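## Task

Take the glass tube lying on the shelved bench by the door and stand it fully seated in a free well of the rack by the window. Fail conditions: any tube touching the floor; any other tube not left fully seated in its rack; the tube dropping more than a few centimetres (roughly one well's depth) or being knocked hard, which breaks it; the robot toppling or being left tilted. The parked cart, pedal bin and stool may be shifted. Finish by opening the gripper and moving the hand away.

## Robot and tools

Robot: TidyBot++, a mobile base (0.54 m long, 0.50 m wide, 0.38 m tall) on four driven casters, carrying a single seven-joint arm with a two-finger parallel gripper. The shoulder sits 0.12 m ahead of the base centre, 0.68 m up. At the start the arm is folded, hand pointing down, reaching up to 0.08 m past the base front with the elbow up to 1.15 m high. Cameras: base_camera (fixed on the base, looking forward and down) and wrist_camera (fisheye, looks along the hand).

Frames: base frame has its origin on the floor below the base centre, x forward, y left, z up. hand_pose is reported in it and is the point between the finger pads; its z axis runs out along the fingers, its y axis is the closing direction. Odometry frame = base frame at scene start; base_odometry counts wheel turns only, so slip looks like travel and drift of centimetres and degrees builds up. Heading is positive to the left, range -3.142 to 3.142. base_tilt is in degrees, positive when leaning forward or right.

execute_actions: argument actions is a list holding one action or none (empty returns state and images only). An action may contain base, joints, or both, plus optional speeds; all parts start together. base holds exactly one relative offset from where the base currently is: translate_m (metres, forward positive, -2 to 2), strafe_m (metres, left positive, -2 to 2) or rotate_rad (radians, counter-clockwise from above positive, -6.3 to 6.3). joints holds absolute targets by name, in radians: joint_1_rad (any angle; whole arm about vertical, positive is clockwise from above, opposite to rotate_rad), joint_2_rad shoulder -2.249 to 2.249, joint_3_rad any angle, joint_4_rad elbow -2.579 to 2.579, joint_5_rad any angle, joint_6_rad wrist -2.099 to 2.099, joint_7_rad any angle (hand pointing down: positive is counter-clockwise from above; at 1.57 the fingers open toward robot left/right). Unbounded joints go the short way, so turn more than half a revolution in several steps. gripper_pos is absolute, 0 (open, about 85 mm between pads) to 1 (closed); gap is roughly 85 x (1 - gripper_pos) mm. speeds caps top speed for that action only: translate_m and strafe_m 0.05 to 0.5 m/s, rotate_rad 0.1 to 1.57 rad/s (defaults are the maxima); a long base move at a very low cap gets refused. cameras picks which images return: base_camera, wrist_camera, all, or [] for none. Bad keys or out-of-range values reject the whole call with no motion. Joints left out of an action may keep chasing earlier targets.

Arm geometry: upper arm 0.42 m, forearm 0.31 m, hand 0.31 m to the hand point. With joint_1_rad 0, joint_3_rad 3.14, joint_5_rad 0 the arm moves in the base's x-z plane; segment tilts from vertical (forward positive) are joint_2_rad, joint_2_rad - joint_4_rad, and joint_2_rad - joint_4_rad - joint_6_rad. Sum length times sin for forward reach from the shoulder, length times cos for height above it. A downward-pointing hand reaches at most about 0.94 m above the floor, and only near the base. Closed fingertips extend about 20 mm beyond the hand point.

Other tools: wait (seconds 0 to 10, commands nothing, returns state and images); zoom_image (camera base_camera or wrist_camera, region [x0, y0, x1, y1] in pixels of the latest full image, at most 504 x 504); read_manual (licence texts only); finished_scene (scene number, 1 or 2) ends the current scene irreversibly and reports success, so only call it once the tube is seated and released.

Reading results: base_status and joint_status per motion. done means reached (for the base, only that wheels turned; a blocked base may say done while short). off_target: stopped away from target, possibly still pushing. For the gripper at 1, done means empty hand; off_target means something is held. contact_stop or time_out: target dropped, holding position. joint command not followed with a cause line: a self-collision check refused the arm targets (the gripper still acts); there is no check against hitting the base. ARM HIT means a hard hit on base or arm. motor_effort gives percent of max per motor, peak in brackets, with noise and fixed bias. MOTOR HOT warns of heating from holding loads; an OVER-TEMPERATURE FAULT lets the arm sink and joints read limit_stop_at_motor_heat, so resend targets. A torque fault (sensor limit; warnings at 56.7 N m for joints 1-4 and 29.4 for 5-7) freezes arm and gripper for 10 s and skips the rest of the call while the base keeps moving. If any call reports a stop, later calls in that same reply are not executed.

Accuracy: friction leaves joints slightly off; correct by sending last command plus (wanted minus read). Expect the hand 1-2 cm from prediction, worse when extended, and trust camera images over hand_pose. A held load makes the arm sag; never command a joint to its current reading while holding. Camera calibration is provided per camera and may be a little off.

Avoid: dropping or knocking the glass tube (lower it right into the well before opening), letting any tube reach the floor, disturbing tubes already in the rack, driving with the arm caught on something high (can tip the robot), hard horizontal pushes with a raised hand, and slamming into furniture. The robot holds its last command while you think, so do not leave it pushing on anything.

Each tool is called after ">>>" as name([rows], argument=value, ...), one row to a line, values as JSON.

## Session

>>> execute_actions([
  {"joints":{"joint_4_rad":-2.2,"joint_6_rad":0.1}},
], cameras=["wrist_camera"])

>>> execute_actions([
  {"base":{"rotate_rad":2.1}},
], cameras=["wrist_camera"])

>>> execute_actions([
  {"base":{"rotate_rad":2.1}},
], cameras=["wrist_camera"])

Scene clock: 1.57 s.
base_odometry: x=+0.000 y=+0.000 heading=+0.000 (m, m, rad; odometry frame)
base_tilt: forward=-0.2 right=+0.0 (deg)
base_status: not commanded
joint_positions: joint_1_rad=-0.032 joint_2_rad=-0.336 joint_3_rad=+3.135 joint_4_rad=-2.204 joint_5_rad=+0.042 joint_6_rad=+0.071 joint_7_rad=+1.577 gripper_pos=+0.000
joint_status: all done
motor_effort: joint_1_rad=+0(0) joint_2_rad=-9(10) joint_3_rad=+1(1) joint_4_rad=+23(23) joint_5_rad=+0(0) joint_6_rad=+9(8) joint_7_rad=-1(0) (%)
hand_pose: x=+0.5836 y=+0.0202 z=+0.9172 quat_wxyz=(+0.003, +0.782, +0.035, +0.623) (m; base frame)
pictures: wrist_camera
camera_calibration (this result's frames):
wrist_camera: T_world_to_cam=[[0.0343144, -0.998133, 0.0505279, -0.0450401], [-0.195732, -0.0562904, -0.979041, 1.07513], [0.980057, 0.0237052, -0.197298, -0.260095], [0, 0, 0, 1]] pos_world=[0.46689, 0.021729, 1.00355]
Images, in order (width x height): wrist_camera 644x476.

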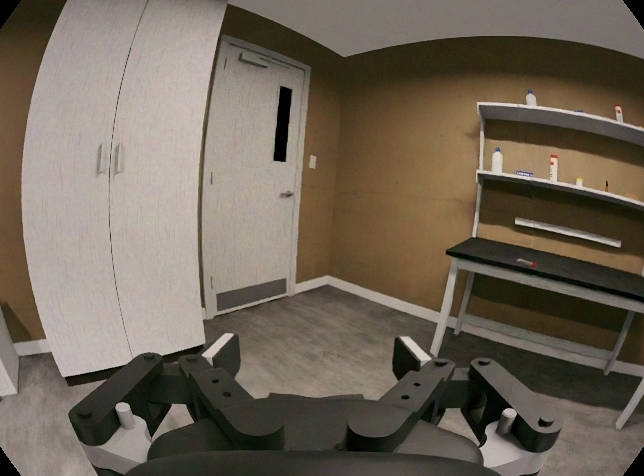

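Scene clock: 4.20 s.
base_odometry: x=+0.000 y=+0.000 heading=+2.100 (m, m, rad; odometry frame)
base_tilt: forward=-0.2 right=+0.0 (deg)
base_status: done
joint_positions: joint_1_rad=-0.032 joint_2_rad=-0.336 joint_3_rad=+3.135 joint_4_rad=-2.204 joint_5_rad=+0.042 joint_6_rad=+0.071 joint_7_rad=+1.577 gripper_pos=+0.000
joint_status: not commanded
motor_effort: joint_1_rad=+0(1) joint_2_rad=-9(11) joint_3_rad=+1(3) joint_4_rad=+23(23) joint_5_rad=+0(0) joint_6_rad=+8(8) joint_7_rad=+1(0) (%)
hand_pose: x=+0.5836 y=+0.0202 z=+0.9172 quat_wxyz=(+0.003, +0.782, +0.035, +0.623) (m; base frame)
pictures: wrist_camera
camera_calibration (this result's frames):
wrist_camera: T_world_to_cam=[[0.0343315, -0.998132, 0.0505279, -0.0450422], [-0.195731, -0.0562938, -0.979041, 1.07513], [0.980056, 0.023722, -0.197298, -0.260095], [0, 0, 0, 1]] pos_world=[0.46689, 0.021735, 1.00355]
Images, in order (width x height): wrist_camera 644x476.

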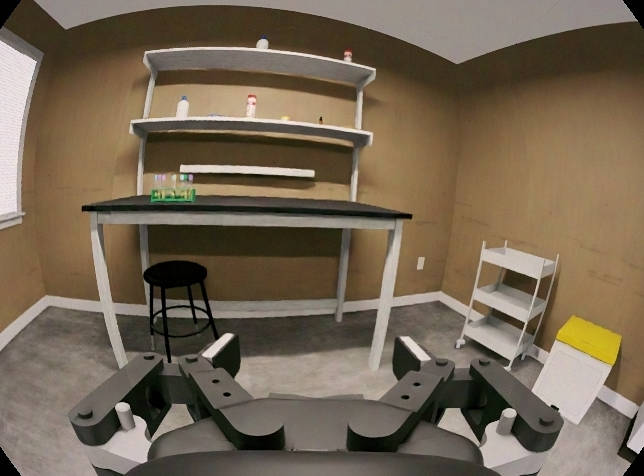

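Scene clock: 6.83 s.
base_odometry: x=+0.000 y=+0.000 heading=-2.084 (m, m, rad; odometry frame)
base_tilt: forward=-0.3 right=+0.1 (deg)
base_status: done
joint_positions: joint_1_rad=-0.032 joint_2_rad=-0.336 joint_3_rad=+3.135 joint_4_rad=-2.204 joint_5_rad=+0.042 joint_6_rad=+0.071 joint_7_rad=+1.577 gripper_pos=+0.000
joint_status: not commanded
motor_effort: joint_1_rad=-1(2) joint_2_rad=-9(11) joint_3_rad=+1(1) joint_4_rad=+24(23) joint_5_rad=+0(0) joint_6_rad=+8(8) joint_7_rad=-1(0) (%)
hand_pose: x=+0.5836 y=+0.0202 z=+0.9172 quat_wxyz=(+0.003, +0.782, +0.035, +0.623) (m; base frame)
pictures: wrist_camera
camera_calibration (this result's frames):
wrist_camera: T_world_to_cam=[[0.0342668, -0.998135, 0.0505215, -0.0450301], [-0.195735, -0.0562747, -0.979041, 1.07513], [0.980058, 0.0236598, -0.197298, -0.260095], [0, 0, 0, 1]] pos_world=[0.466892, 0.0217103, 1.00355]
Images, in order (width x height): wrist_camera 644x476.

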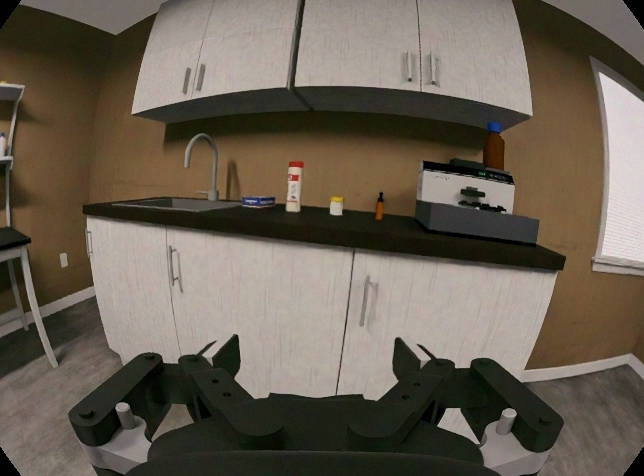

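>>> execute_actions([
  {"base":{"rotate_rad":1.1},"joints":{"joint_6_rad":-0.15}},
])

Scene clock: 11.33 s.
base_odometry: x=+0.000 y=+0.000 heading=-0.985 (m, m, rad; odometry frame)
base_tilt: forward=-0.2 right=+0.0 (deg)
base_status: done
joint_positions: joint_1_rad=-0.032 joint_2_rad=-0.335 joint_3_rad=+3.135 joint_4_rad=-2.204 joint_5_rad=+0.042 joint_6_rad=-0.125 joint_7_rad=+1.577 gripper_pos=+0.000
joint_status: all done
motor_effort: joint_1_rad=+0(2) joint_2_rad=-9(11) joint_3_rad=+1(3) joint_4_rad=+23(25) joint_5_rad=+0(0) joint_6_rad=+8(9) joint_7_rad=+0(0) (%)
hand_pose: x=+0.5644 y=+0.0172 z=+0.8587 quat_wxyz=(+0.006, +0.839, +0.035, +0.543) (m; base frame)
pictures: base_camera, wrist_camera
camera_calibration (this result's frames):
wrist_camera: T_world_to_cam=[[0.0371676, -0.997879, 0.0534494, -0.0485496], [-0.38411, -0.0636432, -0.921091, 1.07067], [0.922539, 0.0137043, -0.385661, -0.0583366], [0, 0, 0, 1]] pos_world=[0.466877, 0.0204937, 0.966281]
Images, in order (width x height): base_camera 644x364, wrist_camera 644x476.

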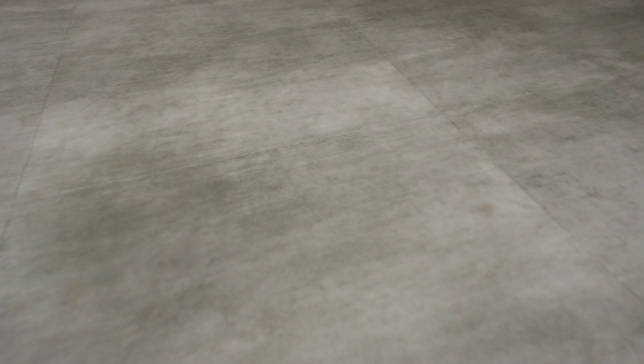

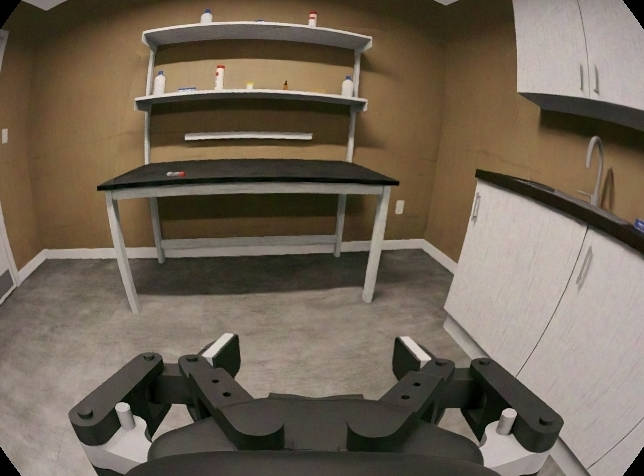

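>>> execute_actions([
  {"base":{"rotate_rad":0.29},"joints":{"joint_1_rad":0,"joint_2_rad":0.477,"joint_3_rad":3.14,"joint_4_rad":-0.708,"joint_5_rad":0,"joint_6_rad":-1.7,"joint_7_rad":1.57}},
], cameras=[])

>>> execute_actions([
  {"base":{"strafe_m":0.27}},
], cameras=[])

>>> execute_actions([
  {"base":{"translate_m":0.95}},
])

Scene clock: 21.80 s.
base_odometry: x=+0.000 y=+0.000 heading=-0.695 (m, m, rad; odometry frame)
base_tilt: forward=-0.2 right=+0.1 (deg)
base_status: done
joint_positions: joint_1_rad=-0.015 joint_2_rad=+0.467 joint_3_rad=+3.135 joint_4_rad=-0.725 joint_5_rad=+0.029 joint_6_rad=-1.660 joint_7_rad=+1.577 gripper_pos=+0.000
joint_status: all done
motor_effort: joint_1_rad=+0(1) joint_2_rad=-34(34) joint_3_rad=+0(3) joint_4_rad=+19(24) joint_5_rad=+0(1) joint_6_rad=+2(8) joint_7_rad=+0(0) (%)
hand_pose: x=+0.6895 y=+0.0039 z=+0.8757 quat_wxyz=(+0.011, +0.989, +0.010, +0.145) (m; base frame)
pictures: none
No camera images: the call's "cameras" was empty. Leave "cameras" out to get every camera's image.

Scene clock: 23.63 s.
base_odometry: x=+0.173 y=+0.208 heading=-0.694 (m, m, rad; odometry frame)
base_tilt: forward=-0.2 right=+0.0 (deg)
base_status: done
joint_positions: joint_1_rad=-0.007 joint_2_rad=+0.467 joint_3_rad=+3.135 joint_4_rad=-0.724 joint_5_rad=+0.023 joint_6_rad=-1.660 joint_7_rad=+1.577 gripper_pos=+0.000
joint_status: not commanded
motor_effort: joint_1_rad=+1(3) joint_2_rad=-34(35) joint_3_rad=+1(1) joint_4_rad=+19(19) joint_5_rad=+0(1) joint_6_rad=+2(2) joint_7_rad=+0(0) (%)
hand_pose: x=+0.6895 y=+0.0008 z=+0.8756 quat_wxyz=(+0.009, +0.989, +0.007, +0.145) (m; base frame)
pictures: none
No camera images: the call's "cameras" was empty. Leave "cameras" out to get every camera's image.

Scene clock: 26.90 s.
base_odometry: x=+0.903 y=-0.400 heading=-0.694 (m, m, rad; odometry frame)
base_tilt: forward=-0.3 right=+0.1 (deg)
base_status: done
joint_positions: joint_1_rad=-0.007 joint_2_rad=+0.478 joint_3_rad=+3.135 joint_4_rad=-0.722 joint_5_rad=+0.023 joint_6_rad=-1.663 joint_7_rad=+1.577 gripper_pos=+0.000
joint_status: not commanded
motor_effort: joint_1_rad=+0(1) joint_2_rad=-35(37) joint_3_rad=+0(0) joint_4_rad=+19(20) joint_5_rad=+0(1) joint_6_rad=+2(2) joint_7_rad=+0(0) (%)
hand_pose: x=+0.6910 y=+0.0008 z=+0.8702 quat_wxyz=(+0.009, +0.990, +0.007, +0.139) (m; base frame)
pictures: base_camera, wrist_camera
camera_calibration (this result's frames):
wrist_camera: T_world_to_cam=[[0.00407106, -0.999337, 0.0361736, -0.0323548], [-0.953608, -0.014769, -0.30069, 0.982473], [0.301025, -0.0332713, -0.953036, 0.752686], [0, 0, 0, 1]] pos_world=[0.710448, 0.00721971, 1.01393]
Images, in order (width x height): base_camera 644x364, wrist_camera 644x476.

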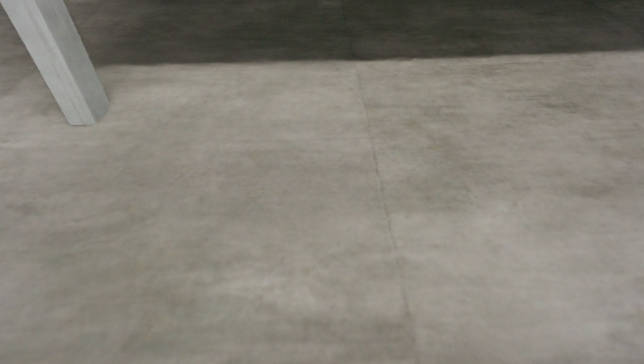

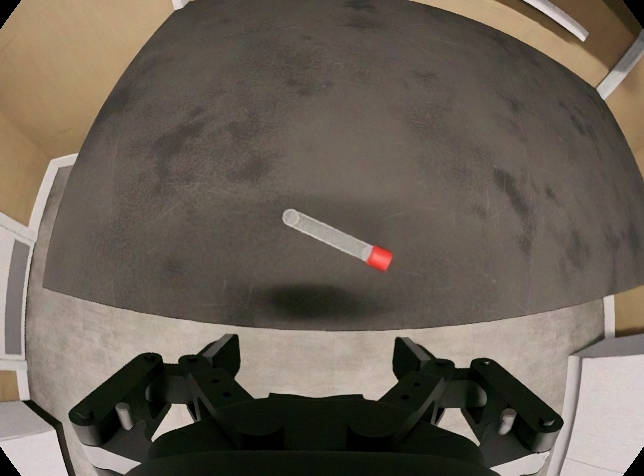

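>>> execute_actions([
  {"base":{"strafe_m":-0.028},"joints":{"joint_6_rad":-1.956,"joint_7_rad":-0.44}},
], cameras=[])

>>> execute_actions([
  {"base":{"translate_m":0.168}},
], cameras=[])

>>> execute_actions([
  {"joints":{"joint_2_rad":0.475,"joint_4_rad":-0.87,"joint_6_rad":-1.80}},
], cameras=["wrist_camera"])

Scene clock: 34.73 s.
base_odometry: x=+0.886 y=-0.421 heading=-0.694 (m, m, rad; odometry frame)
base_tilt: forward=-0.3 right=+0.0 (deg)
base_status: done
joint_positions: joint_1_rad=+0.003 joint_2_rad=+0.478 joint_3_rad=+3.135 joint_4_rad=-0.722 joint_5_rad=+0.023 joint_6_rad=-1.917 joint_7_rad=-0.422 gripper_pos=+0.000
joint_status: all done
motor_effort: joint_1_rad=+0(4) joint_2_rad=-33(36) joint_3_rad=+1(1) joint_4_rad=+17(20) joint_5_rad=+0(1) joint_6_rad=+0(2) joint_7_rad=+0(1) (%)
hand_pose: x=+0.6131 y=-0.0046 z=+0.8583 quat_wxyz=(-0.005, +0.541, -0.841, +0.014) (m; base frame)
pictures: none
No camera images: the call's "cameras" was empty. Leave "cameras" out to get every camera's image.

Scene clock: 36.27 s.
base_odometry: x=+1.015 y=-0.529 heading=-0.694 (m, m, rad; odometry frame)
base_tilt: forward=-0.2 right=+0.2 (deg)
base_status: done
joint_positions: joint_1_rad=+0.003 joint_2_rad=+0.483 joint_3_rad=+3.135 joint_4_rad=-0.722 joint_5_rad=+0.023 joint_6_rad=-1.918 joint_7_rad=-0.422 gripper_pos=+0.000
joint_status: not commanded
motor_effort: joint_1_rad=+0(2) joint_2_rad=-33(36) joint_3_rad=+0(0) joint_4_rad=+17(18) joint_5_rad=+0(1) joint_6_rad=+0(0) joint_7_rad=+0(1) (%)
hand_pose: x=+0.6137 y=-0.0046 z=+0.8560 quat_wxyz=(-0.003, +0.541, -0.841, +0.013) (m; base frame)
pictures: none
No camera images: the call's "cameras" was empty. Leave "cameras" out to get every camera's image.

Scene clock: 37.37 s.
base_odometry: x=+1.015 y=-0.529 heading=-0.694 (m, m, rad; odometry frame)
base_tilt: forward=-0.2 right=+0.1 (deg)
base_status: not commanded
joint_positions: joint_1_rad=+0.003 joint_2_rad=+0.481 joint_3_rad=+3.135 joint_4_rad=-0.858 joint_5_rad=+0.023 joint_6_rad=-1.839 joint_7_rad=-0.422 gripper_pos=+0.000
joint_status: all done
motor_effort: joint_1_rad=+0(0) joint_2_rad=-33(35) joint_3_rad=+0(1) joint_4_rad=+18(18) joint_5_rad=+0(1) joint_6_rad=+0(1) joint_7_rad=+0(1) (%)
hand_pose: x=+0.6083 y=-0.0046 z=+0.8162 quat_wxyz=(+0.020, +0.542, -0.840, -0.002) (m; base frame)
pictures: wrist_camera
camera_calibration (this result's frames):
wrist_camera: T_world_to_cam=[[-0.909219, 0.414212, 0.0418146, 0.521979], [0.411609, 0.909453, -0.0589335, -0.136222], [-0.0624394, -0.0363722, -0.997386, 0.983308], [0, 0, 0, 1]] pos_world=[0.592061, -0.0565573, 0.950883]
Images, in order (width x height): wrist_camera 644x476.

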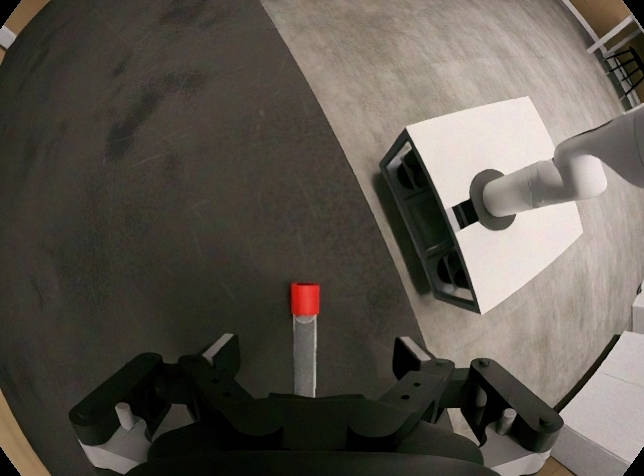

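>>> execute_actions([
  {"base":{"strafe_m":0.009},"joints":{"joint_2_rad":0.465,"joint_4_rad":-0.99,"joint_6_rad":-1.67},"speeds":{"strafe_m":0.05}},
], cameras=["wrist_camera"])

Scene clock: 40.87 s.
base_odometry: x=+1.021 y=-0.522 heading=-0.694 (m, m, rad; odometry frame)
base_tilt: forward=-0.2 right=+0.1 (deg)
base_status: done
joint_positions: joint_1_rad=+0.000 joint_2_rad=+0.474 joint_3_rad=+3.135 joint_4_rad=-0.978 joint_5_rad=+0.023 joint_6_rad=-1.709 joint_7_rad=-0.422 gripper_pos=+0.000
joint_status: all done
motor_effort: joint_1_rad=+0(3) joint_2_rad=-33(35) joint_3_rad=+0(1) joint_4_rad=+18(19) joint_5_rad=+0(1) joint_6_rad=+0(0) joint_7_rad=+0(1) (%)
hand_pose: x=+0.6170 y=-0.0032 z=+0.7825 quat_wxyz=(+0.013, +0.544, -0.839, +0.003) (m; base frame)
pictures: wrist_camera
camera_calibration (this result's frames):
wrist_camera: T_world_to_cam=[[-0.912186, 0.408922, 0.0264443, 0.544615], [0.407232, 0.911813, -0.0525291, -0.145427], [-0.0455926, -0.0371474, -0.998269, 0.94054], [0, 0, 0, 1]] pos_world=[0.598895, -0.055164, 0.916871]
Images, in order (width x height): wrist_camera 644x476.

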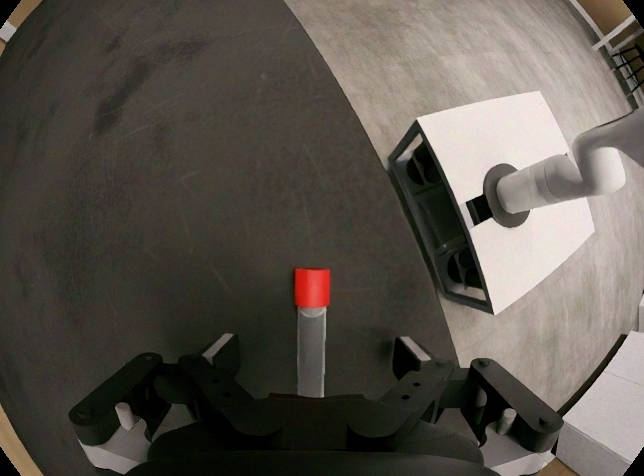

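>>> execute_actions([
  {"joints":{"gripper_pos":1}},
], cameras=[])

>>> execute_actions([
  {"joints":{"joint_4_rad":-0.75,"joint_6_rad":-1.9}},
], cameras=[])

>>> execute_actions([
  {"base":{"translate_m":-0.5},"joints":{"joint_6_rad":-1.0,"joint_7_rad":0.6}},
], cameras=[])

>>> execute_actions([
  {"base":{"rotate_rad":3.14},"joints":{"joint_2_rad":-0.2,"joint_4_rad":-2.1,"joint_6_rad":0.1,"joint_7_rad":1.57},"speeds":{"rotate_rad":1.0}},
], cameras=["wrist_camera"])

Scene clock: 45.80 s.
base_odometry: x=+1.021 y=-0.522 heading=-0.694 (m, m, rad; odometry frame)
base_tilt: forward=-0.2 right=+0.1 (deg)
base_status: not commanded
joint_positions: joint_1_rad=+0.000 joint_2_rad=+0.471 joint_3_rad=+3.135 joint_4_rad=-0.978 joint_5_rad=+0.023 joint_6_rad=-1.709 joint_7_rad=-0.422 gripper_pos=+0.872
joint_status: gripper_pos off_target (ended at +0.872, target +1.000)
motor_effort: joint_1_rad=-1(1) joint_2_rad=-33(34) joint_3_rad=+1(0) joint_4_rad=+18(19) joint_5_rad=+0(0) joint_6_rad=+0(0) joint_7_rad=+0(1) (%)
hand_pose: x=+0.6168 y=-0.0032 z=+0.7836 quat_wxyz=(+0.012, +0.544, -0.839, +0.004) (m; base frame)
pictures: none
No camera images: the call's "cameras" was empty. Leave "cameras" out to get every camera's image.

Scene clock: 47.07 s.
base_odometry: x=+1.021 y=-0.522 heading=-0.694 (m, m, rad; odometry frame)
base_tilt: forward=-0.2 right=+0.0 (deg)
base_status: not commanded
joint_positions: joint_1_rad=+0.000 joint_2_rad=+0.467 joint_3_rad=+3.135 joint_4_rad=-0.763 joint_5_rad=+0.023 joint_6_rad=-1.861 joint_7_rad=-0.422 gripper_pos=+0.872
joint_status: all done
motor_effort: joint_1_rad=+0(0) joint_2_rad=-33(35) joint_3_rad=+0(0) joint_4_rad=+18(20) joint_5_rad=+0(0) joint_6_rad=+0(1) joint_7_rad=-1(0) (%)
hand_pose: x=+0.6204 y=-0.0031 z=+0.8518 quat_wxyz=(-0.016, +0.543, -0.840, +0.022) (m; base frame)
pictures: none
No camera images: the call's "cameras" was empty. Leave "cameras" out to get every camera's image.

Scene clock: 49.43 s.
base_odometry: x=+0.636 y=-0.202 heading=-0.694 (m, m, rad; odometry frame)
base_tilt: forward=-0.2 right=+0.0 (deg)
base_status: done
joint_positions: joint_1_rad=+0.001 joint_2_rad=+0.461 joint_3_rad=+3.135 joint_4_rad=-0.761 joint_5_rad=+0.023 joint_6_rad=-1.023 joint_7_rad=+0.582 gripper_pos=+0.872
joint_status: all done
motor_effort: joint_1_rad=+0(1) joint_2_rad=-37(39) joint_3_rad=+0(0) joint_4_rad=+22(23) joint_5_rad=+0(1) joint_6_rad=+7(7) joint_7_rad=+1(1) (%)
hand_pose: x=+0.8446 y=-0.0016 z=+0.9721 quat_wxyz=(-0.198, +0.794, -0.425, +0.386) (m; base frame)
pictures: none
No camera images: the call's "cameras" was empty. Leave "cameras" out to get every camera's image.

Scene clock: 53.50 s.
base_odometry: x=+0.636 y=-0.202 heading=+2.445 (m, m, rad; odometry frame)
base_tilt: forward=-0.3 right=+0.1 (deg)
base_status: done
joint_positions: joint_1_rad=+0.000 joint_2_rad=-0.186 joint_3_rad=+3.136 joint_4_rad=-2.085 joint_5_rad=+0.023 joint_6_rad=+0.059 joint_7_rad=+1.530 gripper_pos=+0.872
joint_status: all done
motor_effort: joint_1_rad=+0(6) joint_2_rad=-14(38) joint_3_rad=+1(2) joint_4_rad=+24(24) joint_5_rad=+0(1) joint_6_rad=+8(7) joint_7_rad=+0(0) (%)
hand_pose: x=+0.6388 y=+0.0046 z=+0.9109 quat_wxyz=(-0.007, +0.796, -0.005, +0.606) (m; base frame)
pictures: wrist_camera
camera_calibration (this result's frames):
wrist_camera: T_world_to_cam=[[-0.0154029, -0.999777, -0.0144497, 0.0287788], [-0.240605, 0.0177329, -0.970461, 1.09947], [0.970501, -0.0114713, -0.240824, -0.269175], [0, 0, 0, 1]] pos_world=[0.526217, 0.00618775, 1.00259]
Images, in order (width x height): wrist_camera 644x476.

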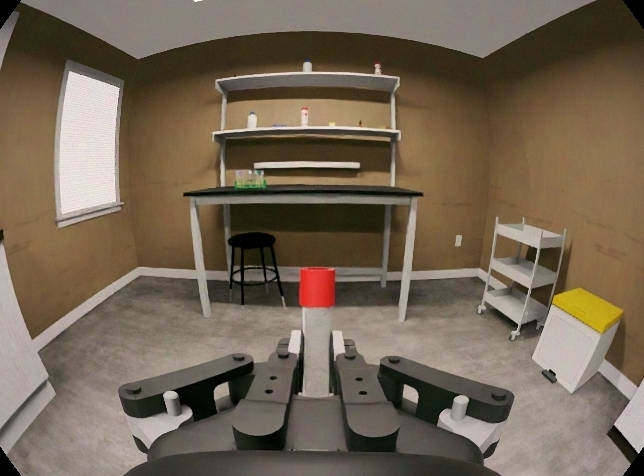

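>>> execute_actions([
  {"base":{"strafe_m":0.47},"joints":{"joint_4_rad":-1.7,"joint_6_rad":-0.3}},
], cameras=[])

>>> execute_actions([
  {"base":{"translate_m":1.25}},
])

Scene clock: 61.37 s.
base_odometry: x=+0.335 y=-0.563 heading=+2.446 (m, m, rad; odometry frame)
base_tilt: forward=-0.2 right=+0.0 (deg)
base_status: done
joint_positions: joint_1_rad=-0.001 joint_2_rad=-0.190 joint_3_rad=+3.136 joint_4_rad=-1.713 joint_5_rad=+0.023 joint_6_rad=-0.259 joint_7_rad=+1.530 gripper_pos=+0.872
joint_status: all done
motor_effort: joint_1_rad=+0(1) joint_2_rad=-15(16) joint_3_rad=+1(3) joint_4_rad=+24(24) joint_5_rad=+0(0) joint_6_rad=+8(9) joint_7_rad=+0(0) (%)
hand_pose: x=+0.6577 y=+0.0033 z=+1.0445 quat_wxyz=(-0.005, +0.778, -0.007, +0.628) (m; base frame)
pictures: none
No camera images: the call's "cameras" was empty. Leave "cameras" out to get every camera's image.

Scene clock: 65.23 s.
base_odometry: x=-0.625 y=+0.237 heading=+2.446 (m, m, rad; odometry frame)
base_tilt: forward=-0.3 right=+0.0 (deg)
base_status: done
joint_positions: joint_1_rad=-0.001 joint_2_rad=-0.196 joint_3_rad=+3.136 joint_4_rad=-1.713 joint_5_rad=+0.023 joint_6_rad=-0.263 joint_7_rad=+1.530 gripper_pos=+0.872
joint_status: not commanded
motor_effort: joint_1_rad=+0(1) joint_2_rad=-15(18) joint_3_rad=+1(2) joint_4_rad=+24(26) joint_5_rad=+0(0) joint_6_rad=+8(8) joint_7_rad=+0(0) (%)
hand_pose: x=+0.6553 y=+0.0032 z=+1.0471 quat_wxyz=(-0.005, +0.777, -0.007, +0.630) (m; base frame)
pictures: base_camera, wrist_camera
camera_calibration (this result's frames):
wrist_camera: T_world_to_cam=[[-0.0205143, -0.99968, -0.014788, 0.03331], [-0.180864, 0.0182578, -0.983339, 1.2099], [0.983294, -0.0174979, -0.181181, -0.323199], [0, 0, 0, 1]] pos_world=[0.53731, 0.00555401, 1.13167]
Images, in order (width x height): base_camera 644x364, wrist_camera 644x476.

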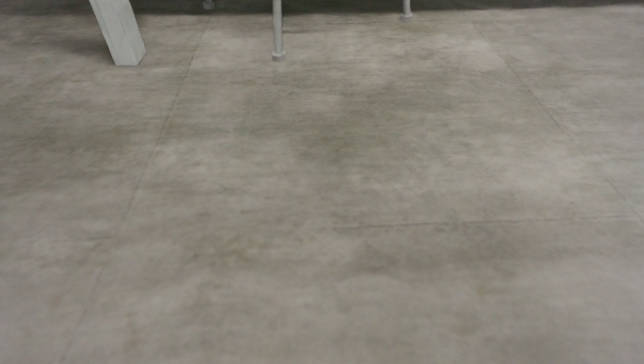

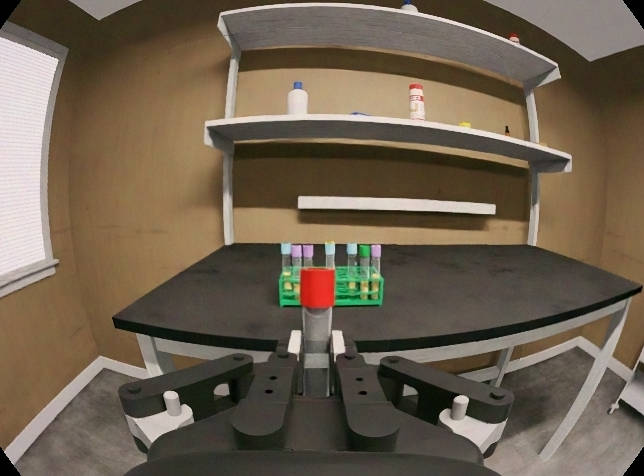

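>>> execute_actions([
  {"base":{"translate_m":0.25},"joints":{"joint_4_rad":-1.4,"joint_6_rad":-0.85,"joint_1_rad":-0.3}},
], cameras=["wrist_camera"])

>>> zoom_image(camera="wrist_camera", region=[340, 130, 540, 280])

Scene clock: 69.03 s.
base_odometry: x=-0.817 y=+0.397 heading=+2.447 (m, m, rad; odometry frame)
base_tilt: forward=-0.3 right=+0.1 (deg)
base_status: done
joint_positions: joint_1_rad=-0.289 joint_2_rad=-0.196 joint_3_rad=+3.136 joint_4_rad=-1.416 joint_5_rad=+0.023 joint_6_rad=-0.812 joint_7_rad=+1.530 gripper_pos=+0.872
joint_status: all done
motor_effort: joint_1_rad=+0(1) joint_2_rad=-13(17) joint_3_rad=+1(1) joint_4_rad=+23(25) joint_5_rad=+0(1) joint_6_rad=+8(9) joint_7_rad=+0(0) (%)
hand_pose: x=+0.5908 y=+0.1398 z=+1.0641 quat_wxyz=(-0.077, +0.843, +0.110, +0.521) (m; base frame)
pictures: wrist_camera
camera_calibration (this result's frames):
wrist_camera: T_world_to_cam=[[0.250093, -0.968184, -0.00857055, -0.00216125], [-0.409235, -0.0976795, -0.907185, 1.28258], [0.877485, 0.230388, -0.420644, 0.0283559], [0, 0, 0, 1]] pos_world=[0.500537, 0.116657, 1.17545]
Images, in order (width x height): wrist_camera 644x476.

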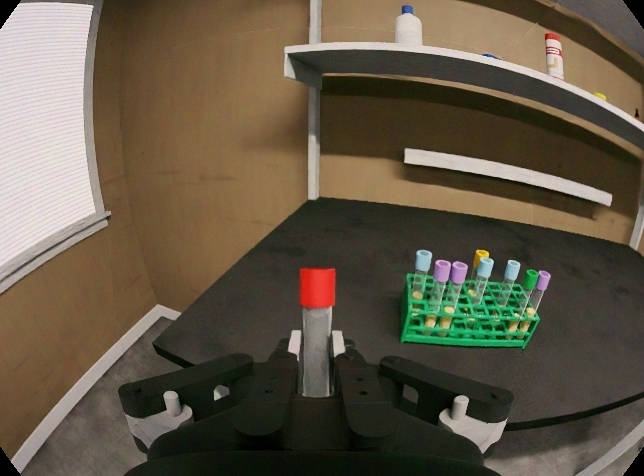

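Region (340, 130, 540, 280) of wrist_camera's 644x476 image, scaled by 2.520; it fills the top 378 rows of this view, and the rest is white.

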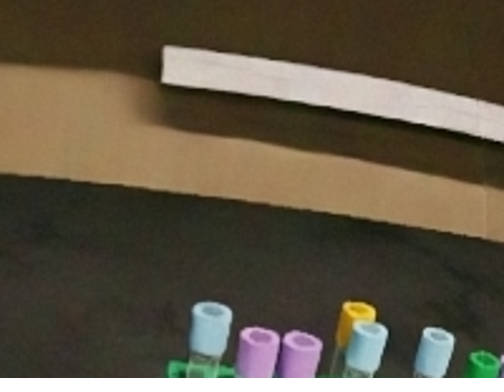

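>>> zoom_image(camera="wrist_camera", region=[390, 240, 560, 360])

Region (390, 240, 560, 360) of wrist_camera's 644x476 image, scaled by 2.965; it fills the top 356 rows of this view, and the rest is white.

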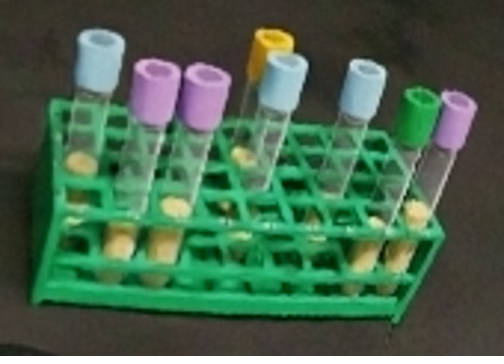

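>>> execute_actions([
  {"base":{"strafe_m":-0.04},"joints":{"joint_1_rad":0.01,"joint_2_rad":-0.2,"joint_4_rad":-1.9,"joint_6_rad":0.2,"joint_7_rad":1.61},"speeds":{"strafe_m":0.1}},
], cameras=[])

>>> execute_actions([
  {"base":{"translate_m":0.13},"joints":{"joint_4_rad":-1.96,"joint_6_rad":0.21},"speeds":{"translate_m":0.1}},
], cameras=["wrist_camera"])

>>> zoom_image(camera="wrist_camera", region=[200, 250, 440, 420])

Scene clock: 90.17 s.
base_odometry: x=-0.792 y=+0.428 heading=+2.447 (m, m, rad; odometry frame)
base_tilt: forward=-0.2 right=+0.1 (deg)
base_status: done
joint_positions: joint_1_rad=-0.001 joint_2_rad=-0.198 joint_3_rad=+3.136 joint_4_rad=-1.886 joint_5_rad=+0.022 joint_6_rad=+0.161 joint_7_rad=+1.568 gripper_pos=+0.872
joint_status: all done
motor_effort: joint_1_rad=+0(1) joint_2_rad=-15(16) joint_3_rad=+1(3) joint_4_rad=+24(26) joint_5_rad=+0(1) joint_6_rad=+8(9) joint_7_rad=-1(0) (%)
hand_pose: x=+0.6593 y=+0.0068 z=+1.0710 quat_wxyz=(+0.003, +0.692, +0.011, +0.722) (m; base frame)
pictures: none
No camera images: the call's "cameras" was empty. Leave "cameras" out to get every camera's image.

Scene clock: 92.03 s.
base_odometry: x=-0.892 y=+0.512 heading=+2.447 (m, m, rad; odometry frame)
base_tilt: forward=-0.2 right=+0.1 (deg)
base_status: done
joint_positions: joint_1_rad=-0.001 joint_2_rad=-0.198 joint_3_rad=+3.136 joint_4_rad=-1.951 joint_5_rad=+0.022 joint_6_rad=+0.169 joint_7_rad=+1.568 gripper_pos=+0.872
joint_status: all done
motor_effort: joint_1_rad=+0(0) joint_2_rad=-15(17) joint_3_rad=+1(2) joint_4_rad=+25(26) joint_5_rad=+0(0) joint_6_rad=+8(10) joint_7_rad=+1(1) (%)
hand_pose: x=+0.6564 y=+0.0067 z=+1.0337 quat_wxyz=(+0.003, +0.711, +0.011, +0.703) (m; base frame)
pictures: wrist_camera
camera_calibration (this result's frames):
wrist_camera: T_world_to_cam=[[-0.00590836, -0.99981, 0.018587, -0.00747692], [0.0145906, -0.0186715, -0.999719, 1.08575], [0.999876, -0.00563551, 0.0146981, -0.540119], [0, 0, 0, 1]] pos_world=[0.524166, 0.00975321, 1.09352]
Images, in order (width x height): wrist_camera 644x476.

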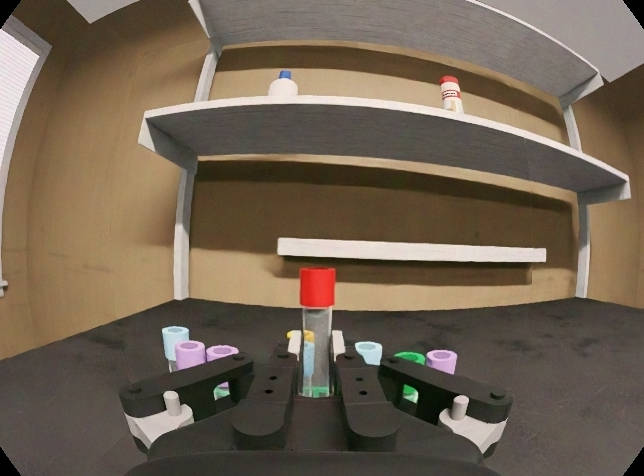

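Region (200, 250, 440, 420) of wrist_camera's 644x476 image, scaled by 2.100; it fills the top 357 rows of this view, and the rest is white.

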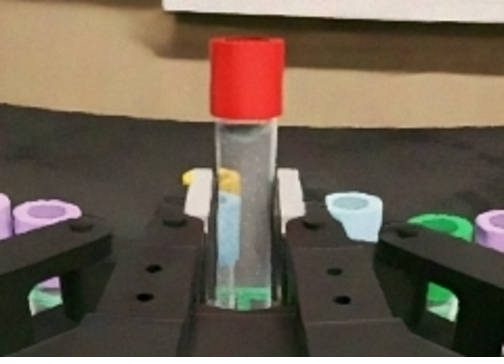

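>>> execute_actions([
  {"base":{"strafe_m":-0.013},"speeds":{"strafe_m":0.05}},
], cameras=[])

>>> execute_actions([
  {"joints":{"joint_2_rad":-0.17,"joint_4_rad":-2.06,"joint_6_rad":0.33}},
], cameras=["wrist_camera"])

>>> zoom_image(camera="wrist_camera", region=[200, 250, 440, 420])

Scene clock: 96.40 s.
base_odometry: x=-0.883 y=+0.522 heading=+2.447 (m, m, rad; odometry frame)
base_tilt: forward=-0.2 right=+0.1 (deg)
base_status: done
joint_positions: joint_1_rad=+0.000 joint_2_rad=-0.198 joint_3_rad=+3.136 joint_4_rad=-1.951 joint_5_rad=+0.022 joint_6_rad=+0.170 joint_7_rad=+1.568 gripper_pos=+0.872
joint_status: not commanded
motor_effort: joint_1_rad=+0(3) joint_2_rad=-15(17) joint_3_rad=+1(4) joint_4_rad=+24(25) joint_5_rad=+0(1) joint_6_rad=+8(9) joint_7_rad=+0(0) (%)
hand_pose: x=+0.6564 y=+0.0058 z=+1.0338 quat_wxyz=(+0.004, +0.711, +0.010, +0.703) (m; base frame)
pictures: none
No camera images: the call's "cameras" was empty. Leave "cameras" out to get every camera's image.

Scene clock: 97.33 s.
base_odometry: x=-0.883 y=+0.522 heading=+2.447 (m, m, rad; odometry frame)
base_tilt: forward=-0.2 right=+0.1 (deg)
base_status: not commanded
joint_positions: joint_1_rad=+0.000 joint_2_rad=-0.198 joint_3_rad=+3.136 joint_4_rad=-2.025 joint_5_rad=+0.022 joint_6_rad=+0.308 joint_7_rad=+1.568 gripper_pos=+0.872
joint_status: all done
motor_effort: joint_1_rad=-1(1) joint_2_rad=-11(15) joint_3_rad=+1(1) joint_4_rad=+20(24) joint_5_rad=+0(0) joint_6_rad=+6(9) joint_7_rad=+0(0) (%)
hand_pose: x=+0.6511 y=+0.0066 z=+1.0303 quat_wxyz=(+0.003, +0.689, +0.011, +0.725) (m; base frame)
pictures: wrist_camera
camera_calibration (this result's frames):
wrist_camera: T_world_to_cam=[[-0.00583804, -0.999827, 0.0176737, -0.00664879], [0.0776846, -0.0180741, -0.996814, 1.03837], [0.996961, -0.00444646, 0.0777767, -0.597846], [0, 0, 0, 1]] pos_world=[0.515325, 0.00946162, 1.08168]
Images, in order (width x height): wrist_camera 644x476.

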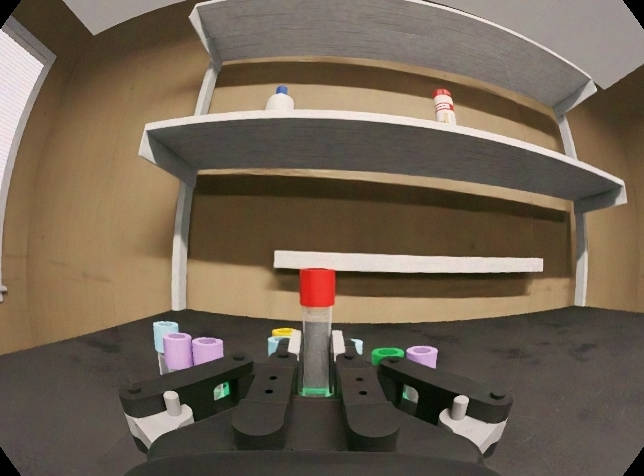

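Region (200, 250, 440, 420) of wrist_camera's 644x476 image, scaled by 2.100; it fills the top 357 rows of this view, and the rest is white.

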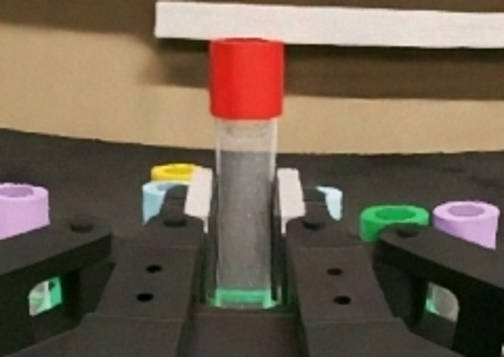

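>>> execute_actions([
  {"base":{"translate_m":-0.012},"joints":{"joint_2_rad":-0.21,"joint_4_rad":-1.96,"joint_6_rad":0.15},"speeds":{"translate_m":0.05}},
], cameras=[])

>>> execute_actions([
  {"joints":{"joint_2_rad":-0.17,"joint_4_rad":-2.06,"joint_6_rad":0.31}},
], cameras=["wrist_camera"])

Scene clock: 102.50 s.
base_odometry: x=-0.874 y=+0.514 heading=+2.447 (m, m, rad; odometry frame)
base_tilt: forward=-0.2 right=+0.1 (deg)
base_status: done
joint_positions: joint_1_rad=+0.000 joint_2_rad=-0.203 joint_3_rad=+3.136 joint_4_rad=-1.971 joint_5_rad=+0.022 joint_6_rad=+0.189 joint_7_rad=+1.568 gripper_pos=+0.872
joint_status: all done
motor_effort: joint_1_rad=+0(1) joint_2_rad=-15(16) joint_3_rad=+1(1) joint_4_rad=+24(25) joint_5_rad=-1(0) joint_6_rad=+7(9) joint_7_rad=-1(0) (%)
hand_pose: x=+0.6537 y=+0.0058 z=+1.0297 quat_wxyz=(+0.004, +0.710, +0.011, +0.704) (m; base frame)
pictures: none
No camera images: the call's "cameras" was empty. Leave "cameras" out to get every camera's image.

Scene clock: 103.43 s.
base_odometry: x=-0.874 y=+0.514 heading=+2.447 (m, m, rad; odometry frame)
base_tilt: forward=-0.2 right=+0.1 (deg)
base_status: not commanded
joint_positions: joint_1_rad=+0.001 joint_2_rad=-0.177 joint_3_rad=+3.136 joint_4_rad=-2.052 joint_5_rad=+0.022 joint_6_rad=+0.269 joint_7_rad=+1.568 gripper_pos=+0.872
joint_status: all done
motor_effort: joint_1_rad=-1(2) joint_2_rad=-15(16) joint_3_rad=+1(0) joint_4_rad=+24(25) joint_5_rad=+0(0) joint_6_rad=+8(9) joint_7_rad=+0(1) (%)
hand_pose: x=+0.6558 y=+0.0062 z=+0.9905 quat_wxyz=(+0.003, +0.720, +0.011, +0.694) (m; base frame)
pictures: wrist_camera
camera_calibration (this result's frames):
wrist_camera: T_world_to_cam=[[-0.00533496, -0.999809, 0.0187776, -0.0077383], [-0.00897285, -0.0187292, -0.999784, 1.0581], [0.999946, -0.00550229, -0.00887122, -0.515525], [0, 0, 0, 1]] pos_world=[0.524949, 0.00924405, 1.05345]
Images, in order (width x height): wrist_camera 644x476.

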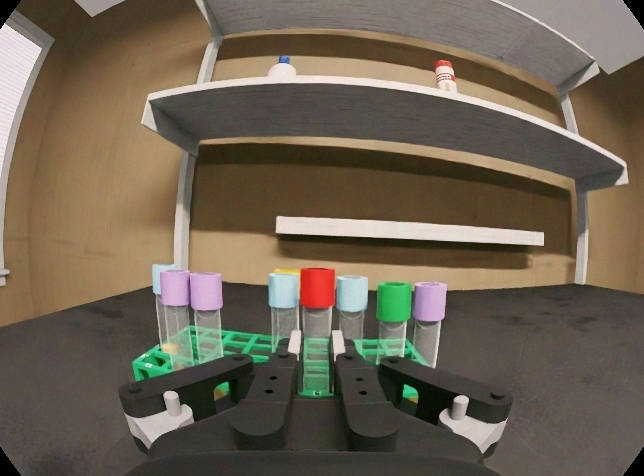

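>>> execute_actions([
  {"joints":{"gripper_pos":0.78}},
], cameras=["wrist_camera"])

>>> execute_actions([
  {"base":{"translate_m":-0.25},"speeds":{"translate_m":0.1}},
], cameras=["wrist_camera"])

>>> zoom_image(camera="wrist_camera", region=[180, 230, 440, 400])

Scene clock: 108.27 s.
base_odometry: x=-0.874 y=+0.514 heading=+2.447 (m, m, rad; odometry frame)
base_tilt: forward=-0.3 right=+0.0 (deg)
base_status: not commanded
joint_positions: joint_1_rad=+0.001 joint_2_rad=-0.177 joint_3_rad=+3.136 joint_4_rad=-2.052 joint_5_rad=+0.022 joint_6_rad=+0.269 joint_7_rad=+1.568 gripper_pos=+0.780
joint_status: all done
motor_effort: joint_1_rad=+0(1) joint_2_rad=-15(15) joint_3_rad=+1(1) joint_4_rad=+23(23) joint_5_rad=+0(0) joint_6_rad=+9(8) joint_7_rad=+0(0) (%)
hand_pose: x=+0.6558 y=+0.0062 z=+0.9905 quat_wxyz=(+0.003, +0.720, +0.011, +0.694) (m; base frame)
pictures: wrist_camera
camera_calibration (this result's frames):
wrist_camera: T_world_to_cam=[[-0.00533507, -0.999809, 0.0187776, -0.00773826], [-0.00897296, -0.0187292, -0.999784, 1.0581], [0.999946, -0.00550241, -0.00887133, -0.515524], [0, 0, 0, 1]] pos_world=[0.524949, 0.00924401, 1.05345]
Images, in order (width x height): wrist_camera 644x476.

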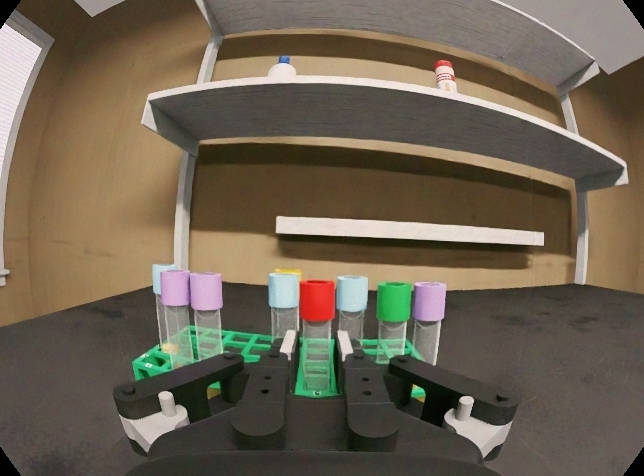

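Scene clock: 111.33 s.
base_odometry: x=-0.682 y=+0.354 heading=+2.447 (m, m, rad; odometry frame)
base_tilt: forward=-0.3 right=+0.0 (deg)
base_status: done
joint_positions: joint_1_rad=+0.001 joint_2_rad=-0.173 joint_3_rad=+3.136 joint_4_rad=-2.052 joint_5_rad=+0.022 joint_6_rad=+0.270 joint_7_rad=+1.568 gripper_pos=+0.780
joint_status: not commanded
motor_effort: joint_1_rad=+0(1) joint_2_rad=-15(18) joint_3_rad=+1(2) joint_4_rad=+24(24) joint_5_rad=+0(0) joint_6_rad=+8(9) joint_7_rad=-1(1) (%)
hand_pose: x=+0.6570 y=+0.0062 z=+0.9888 quat_wxyz=(+0.003, +0.721, +0.011, +0.693) (m; base frame)
pictures: wrist_camera
camera_calibration (this result's frames):
wrist_camera: T_world_to_cam=[[-0.00525573, -0.99981, 0.0187719, -0.00773723], [-0.0115024, -0.0187104, -0.999759, 1.05807], [0.99992, -0.00547038, -0.0114019, -0.514251], [0, 0, 0, 1]] pos_world=[0.526339, 0.00924801, 1.0521]
Images, in order (width x height): wrist_camera 644x476.

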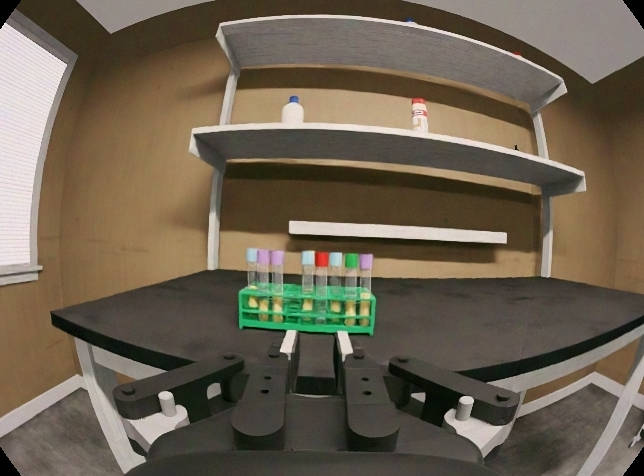

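Region (180, 230, 440, 400) of wrist_camera's 644x476 image, scaled by 1.938; it fills the top 330 rows of this view, and the rest is white.

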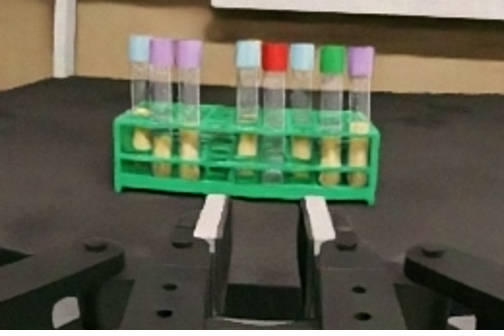

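>>> finished_scene(scene=2)

The scene is finished: the task was done.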